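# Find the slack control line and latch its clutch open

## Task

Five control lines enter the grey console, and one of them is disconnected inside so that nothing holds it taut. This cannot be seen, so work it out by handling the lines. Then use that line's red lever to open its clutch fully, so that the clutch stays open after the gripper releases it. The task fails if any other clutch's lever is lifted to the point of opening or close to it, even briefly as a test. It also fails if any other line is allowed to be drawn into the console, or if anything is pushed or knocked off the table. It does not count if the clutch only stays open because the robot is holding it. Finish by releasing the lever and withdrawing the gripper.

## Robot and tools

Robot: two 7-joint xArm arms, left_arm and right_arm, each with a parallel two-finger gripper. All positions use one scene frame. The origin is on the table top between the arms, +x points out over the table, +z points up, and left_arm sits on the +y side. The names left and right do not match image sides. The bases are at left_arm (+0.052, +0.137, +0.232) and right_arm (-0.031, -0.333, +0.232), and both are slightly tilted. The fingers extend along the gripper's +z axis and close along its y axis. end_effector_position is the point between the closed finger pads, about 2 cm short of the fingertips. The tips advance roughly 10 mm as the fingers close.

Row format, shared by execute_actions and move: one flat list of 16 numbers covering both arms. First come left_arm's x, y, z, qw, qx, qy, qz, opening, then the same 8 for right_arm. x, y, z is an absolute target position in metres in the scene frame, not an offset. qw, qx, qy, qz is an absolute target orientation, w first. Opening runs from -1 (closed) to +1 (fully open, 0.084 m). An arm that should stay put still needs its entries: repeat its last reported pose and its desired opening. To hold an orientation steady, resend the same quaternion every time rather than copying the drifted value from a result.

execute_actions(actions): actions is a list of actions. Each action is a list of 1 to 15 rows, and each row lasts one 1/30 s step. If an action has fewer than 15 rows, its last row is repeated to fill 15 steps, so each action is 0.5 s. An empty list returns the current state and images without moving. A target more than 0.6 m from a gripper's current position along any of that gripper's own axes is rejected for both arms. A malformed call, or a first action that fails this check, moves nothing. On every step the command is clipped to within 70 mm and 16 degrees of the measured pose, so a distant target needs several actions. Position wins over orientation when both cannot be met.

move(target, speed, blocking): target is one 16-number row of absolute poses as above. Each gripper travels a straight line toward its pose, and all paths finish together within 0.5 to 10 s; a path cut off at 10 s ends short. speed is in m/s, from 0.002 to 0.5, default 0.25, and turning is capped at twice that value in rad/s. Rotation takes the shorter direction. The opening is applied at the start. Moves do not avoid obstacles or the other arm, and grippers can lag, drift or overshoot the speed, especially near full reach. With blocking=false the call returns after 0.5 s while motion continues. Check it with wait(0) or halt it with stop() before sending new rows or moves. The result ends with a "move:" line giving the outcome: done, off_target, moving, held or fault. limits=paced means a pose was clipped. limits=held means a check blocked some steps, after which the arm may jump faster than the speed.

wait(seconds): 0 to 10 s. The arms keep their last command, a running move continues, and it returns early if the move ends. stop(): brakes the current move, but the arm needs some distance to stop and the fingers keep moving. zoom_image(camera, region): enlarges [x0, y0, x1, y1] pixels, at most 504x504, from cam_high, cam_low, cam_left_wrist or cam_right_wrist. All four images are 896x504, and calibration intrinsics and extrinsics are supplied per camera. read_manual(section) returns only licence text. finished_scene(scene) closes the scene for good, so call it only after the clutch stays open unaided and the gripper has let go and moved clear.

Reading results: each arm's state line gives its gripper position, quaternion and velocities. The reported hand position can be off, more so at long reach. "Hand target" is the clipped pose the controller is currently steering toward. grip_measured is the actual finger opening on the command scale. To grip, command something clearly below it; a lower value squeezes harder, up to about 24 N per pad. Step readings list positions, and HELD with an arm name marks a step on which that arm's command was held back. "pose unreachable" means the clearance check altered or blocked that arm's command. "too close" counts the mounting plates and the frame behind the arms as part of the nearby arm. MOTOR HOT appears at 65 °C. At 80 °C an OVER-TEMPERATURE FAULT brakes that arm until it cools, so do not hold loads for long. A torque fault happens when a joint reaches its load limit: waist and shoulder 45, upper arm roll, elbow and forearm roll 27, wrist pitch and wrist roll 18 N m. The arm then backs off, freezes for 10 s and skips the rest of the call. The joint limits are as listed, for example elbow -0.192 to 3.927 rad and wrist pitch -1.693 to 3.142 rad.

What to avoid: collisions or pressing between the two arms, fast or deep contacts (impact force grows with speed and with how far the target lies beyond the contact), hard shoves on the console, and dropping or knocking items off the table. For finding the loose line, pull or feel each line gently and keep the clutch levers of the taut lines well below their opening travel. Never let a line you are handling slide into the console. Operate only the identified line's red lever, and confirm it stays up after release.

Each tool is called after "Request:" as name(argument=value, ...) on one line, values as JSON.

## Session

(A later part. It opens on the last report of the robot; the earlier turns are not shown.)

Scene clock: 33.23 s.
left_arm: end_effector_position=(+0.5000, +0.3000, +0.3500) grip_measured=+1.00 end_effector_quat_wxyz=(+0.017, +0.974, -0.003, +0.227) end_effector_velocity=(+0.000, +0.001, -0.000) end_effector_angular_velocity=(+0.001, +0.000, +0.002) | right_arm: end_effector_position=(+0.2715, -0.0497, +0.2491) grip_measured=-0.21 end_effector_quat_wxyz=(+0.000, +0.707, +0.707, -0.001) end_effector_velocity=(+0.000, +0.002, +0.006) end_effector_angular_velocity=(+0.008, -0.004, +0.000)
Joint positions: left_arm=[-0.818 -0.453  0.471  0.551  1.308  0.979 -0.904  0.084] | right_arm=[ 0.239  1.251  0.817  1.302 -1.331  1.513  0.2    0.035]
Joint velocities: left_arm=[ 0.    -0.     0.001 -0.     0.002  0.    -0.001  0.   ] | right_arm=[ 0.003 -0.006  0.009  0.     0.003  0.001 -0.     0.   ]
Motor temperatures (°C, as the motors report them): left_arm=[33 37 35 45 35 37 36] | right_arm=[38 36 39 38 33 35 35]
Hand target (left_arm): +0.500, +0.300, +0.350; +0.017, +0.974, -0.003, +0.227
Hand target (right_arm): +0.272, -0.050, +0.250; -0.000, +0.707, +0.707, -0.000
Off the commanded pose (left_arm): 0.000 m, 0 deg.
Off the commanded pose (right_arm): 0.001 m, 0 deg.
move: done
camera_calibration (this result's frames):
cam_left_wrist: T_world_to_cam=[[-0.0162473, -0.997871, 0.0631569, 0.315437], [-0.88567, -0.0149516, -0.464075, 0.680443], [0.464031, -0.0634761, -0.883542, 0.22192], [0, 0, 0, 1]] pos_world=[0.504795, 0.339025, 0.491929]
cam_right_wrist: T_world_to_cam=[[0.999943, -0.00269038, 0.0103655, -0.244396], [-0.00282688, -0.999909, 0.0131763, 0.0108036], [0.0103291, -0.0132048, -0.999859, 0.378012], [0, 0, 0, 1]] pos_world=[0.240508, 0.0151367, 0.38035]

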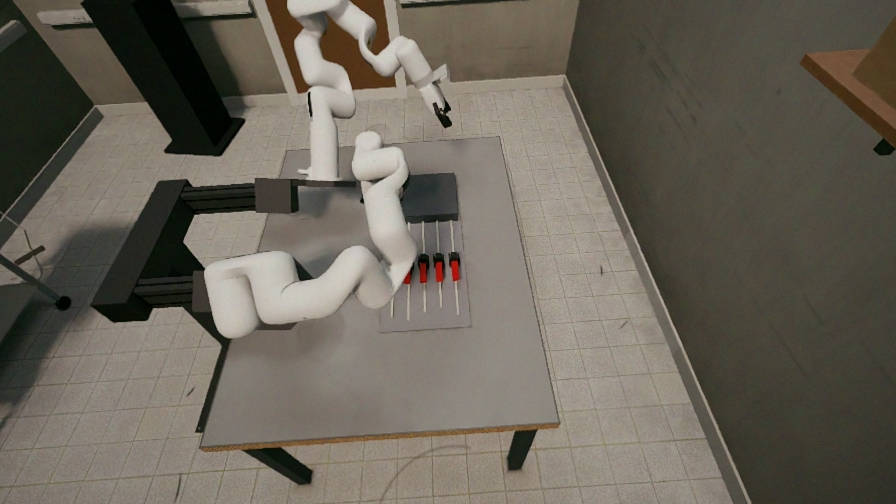

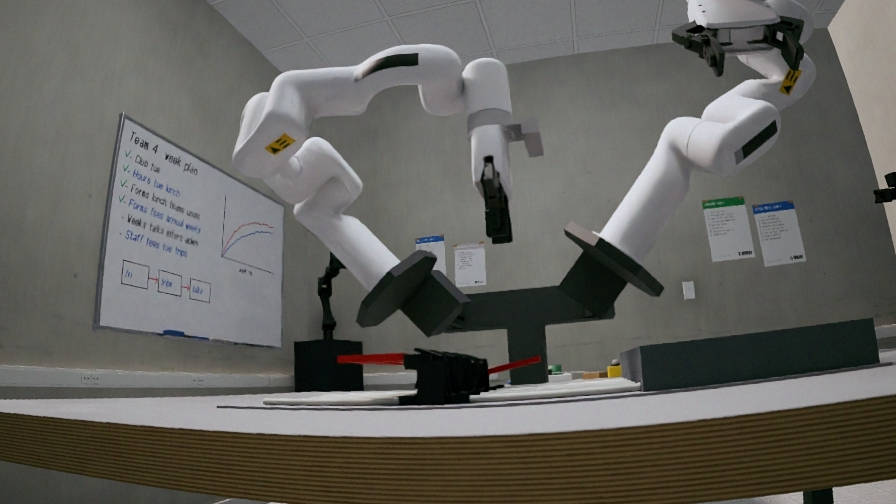

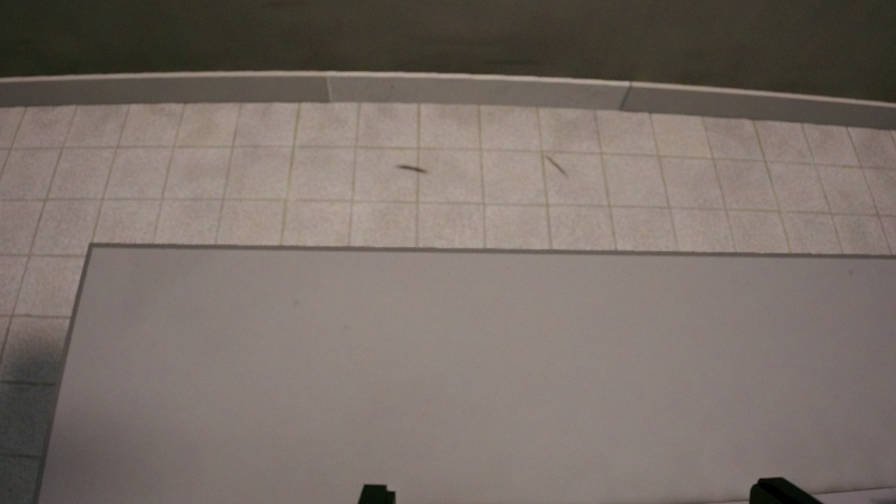

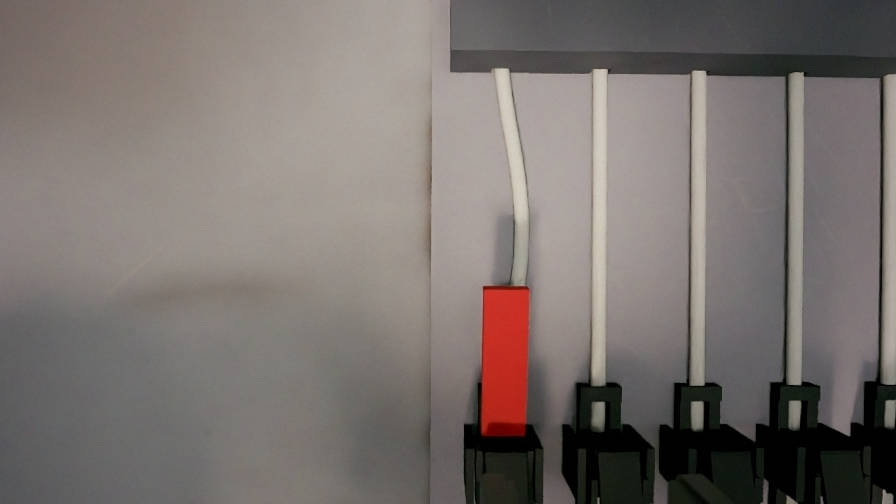

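Request:
finished_scene(scene=2)

The scene is finished: the task was done.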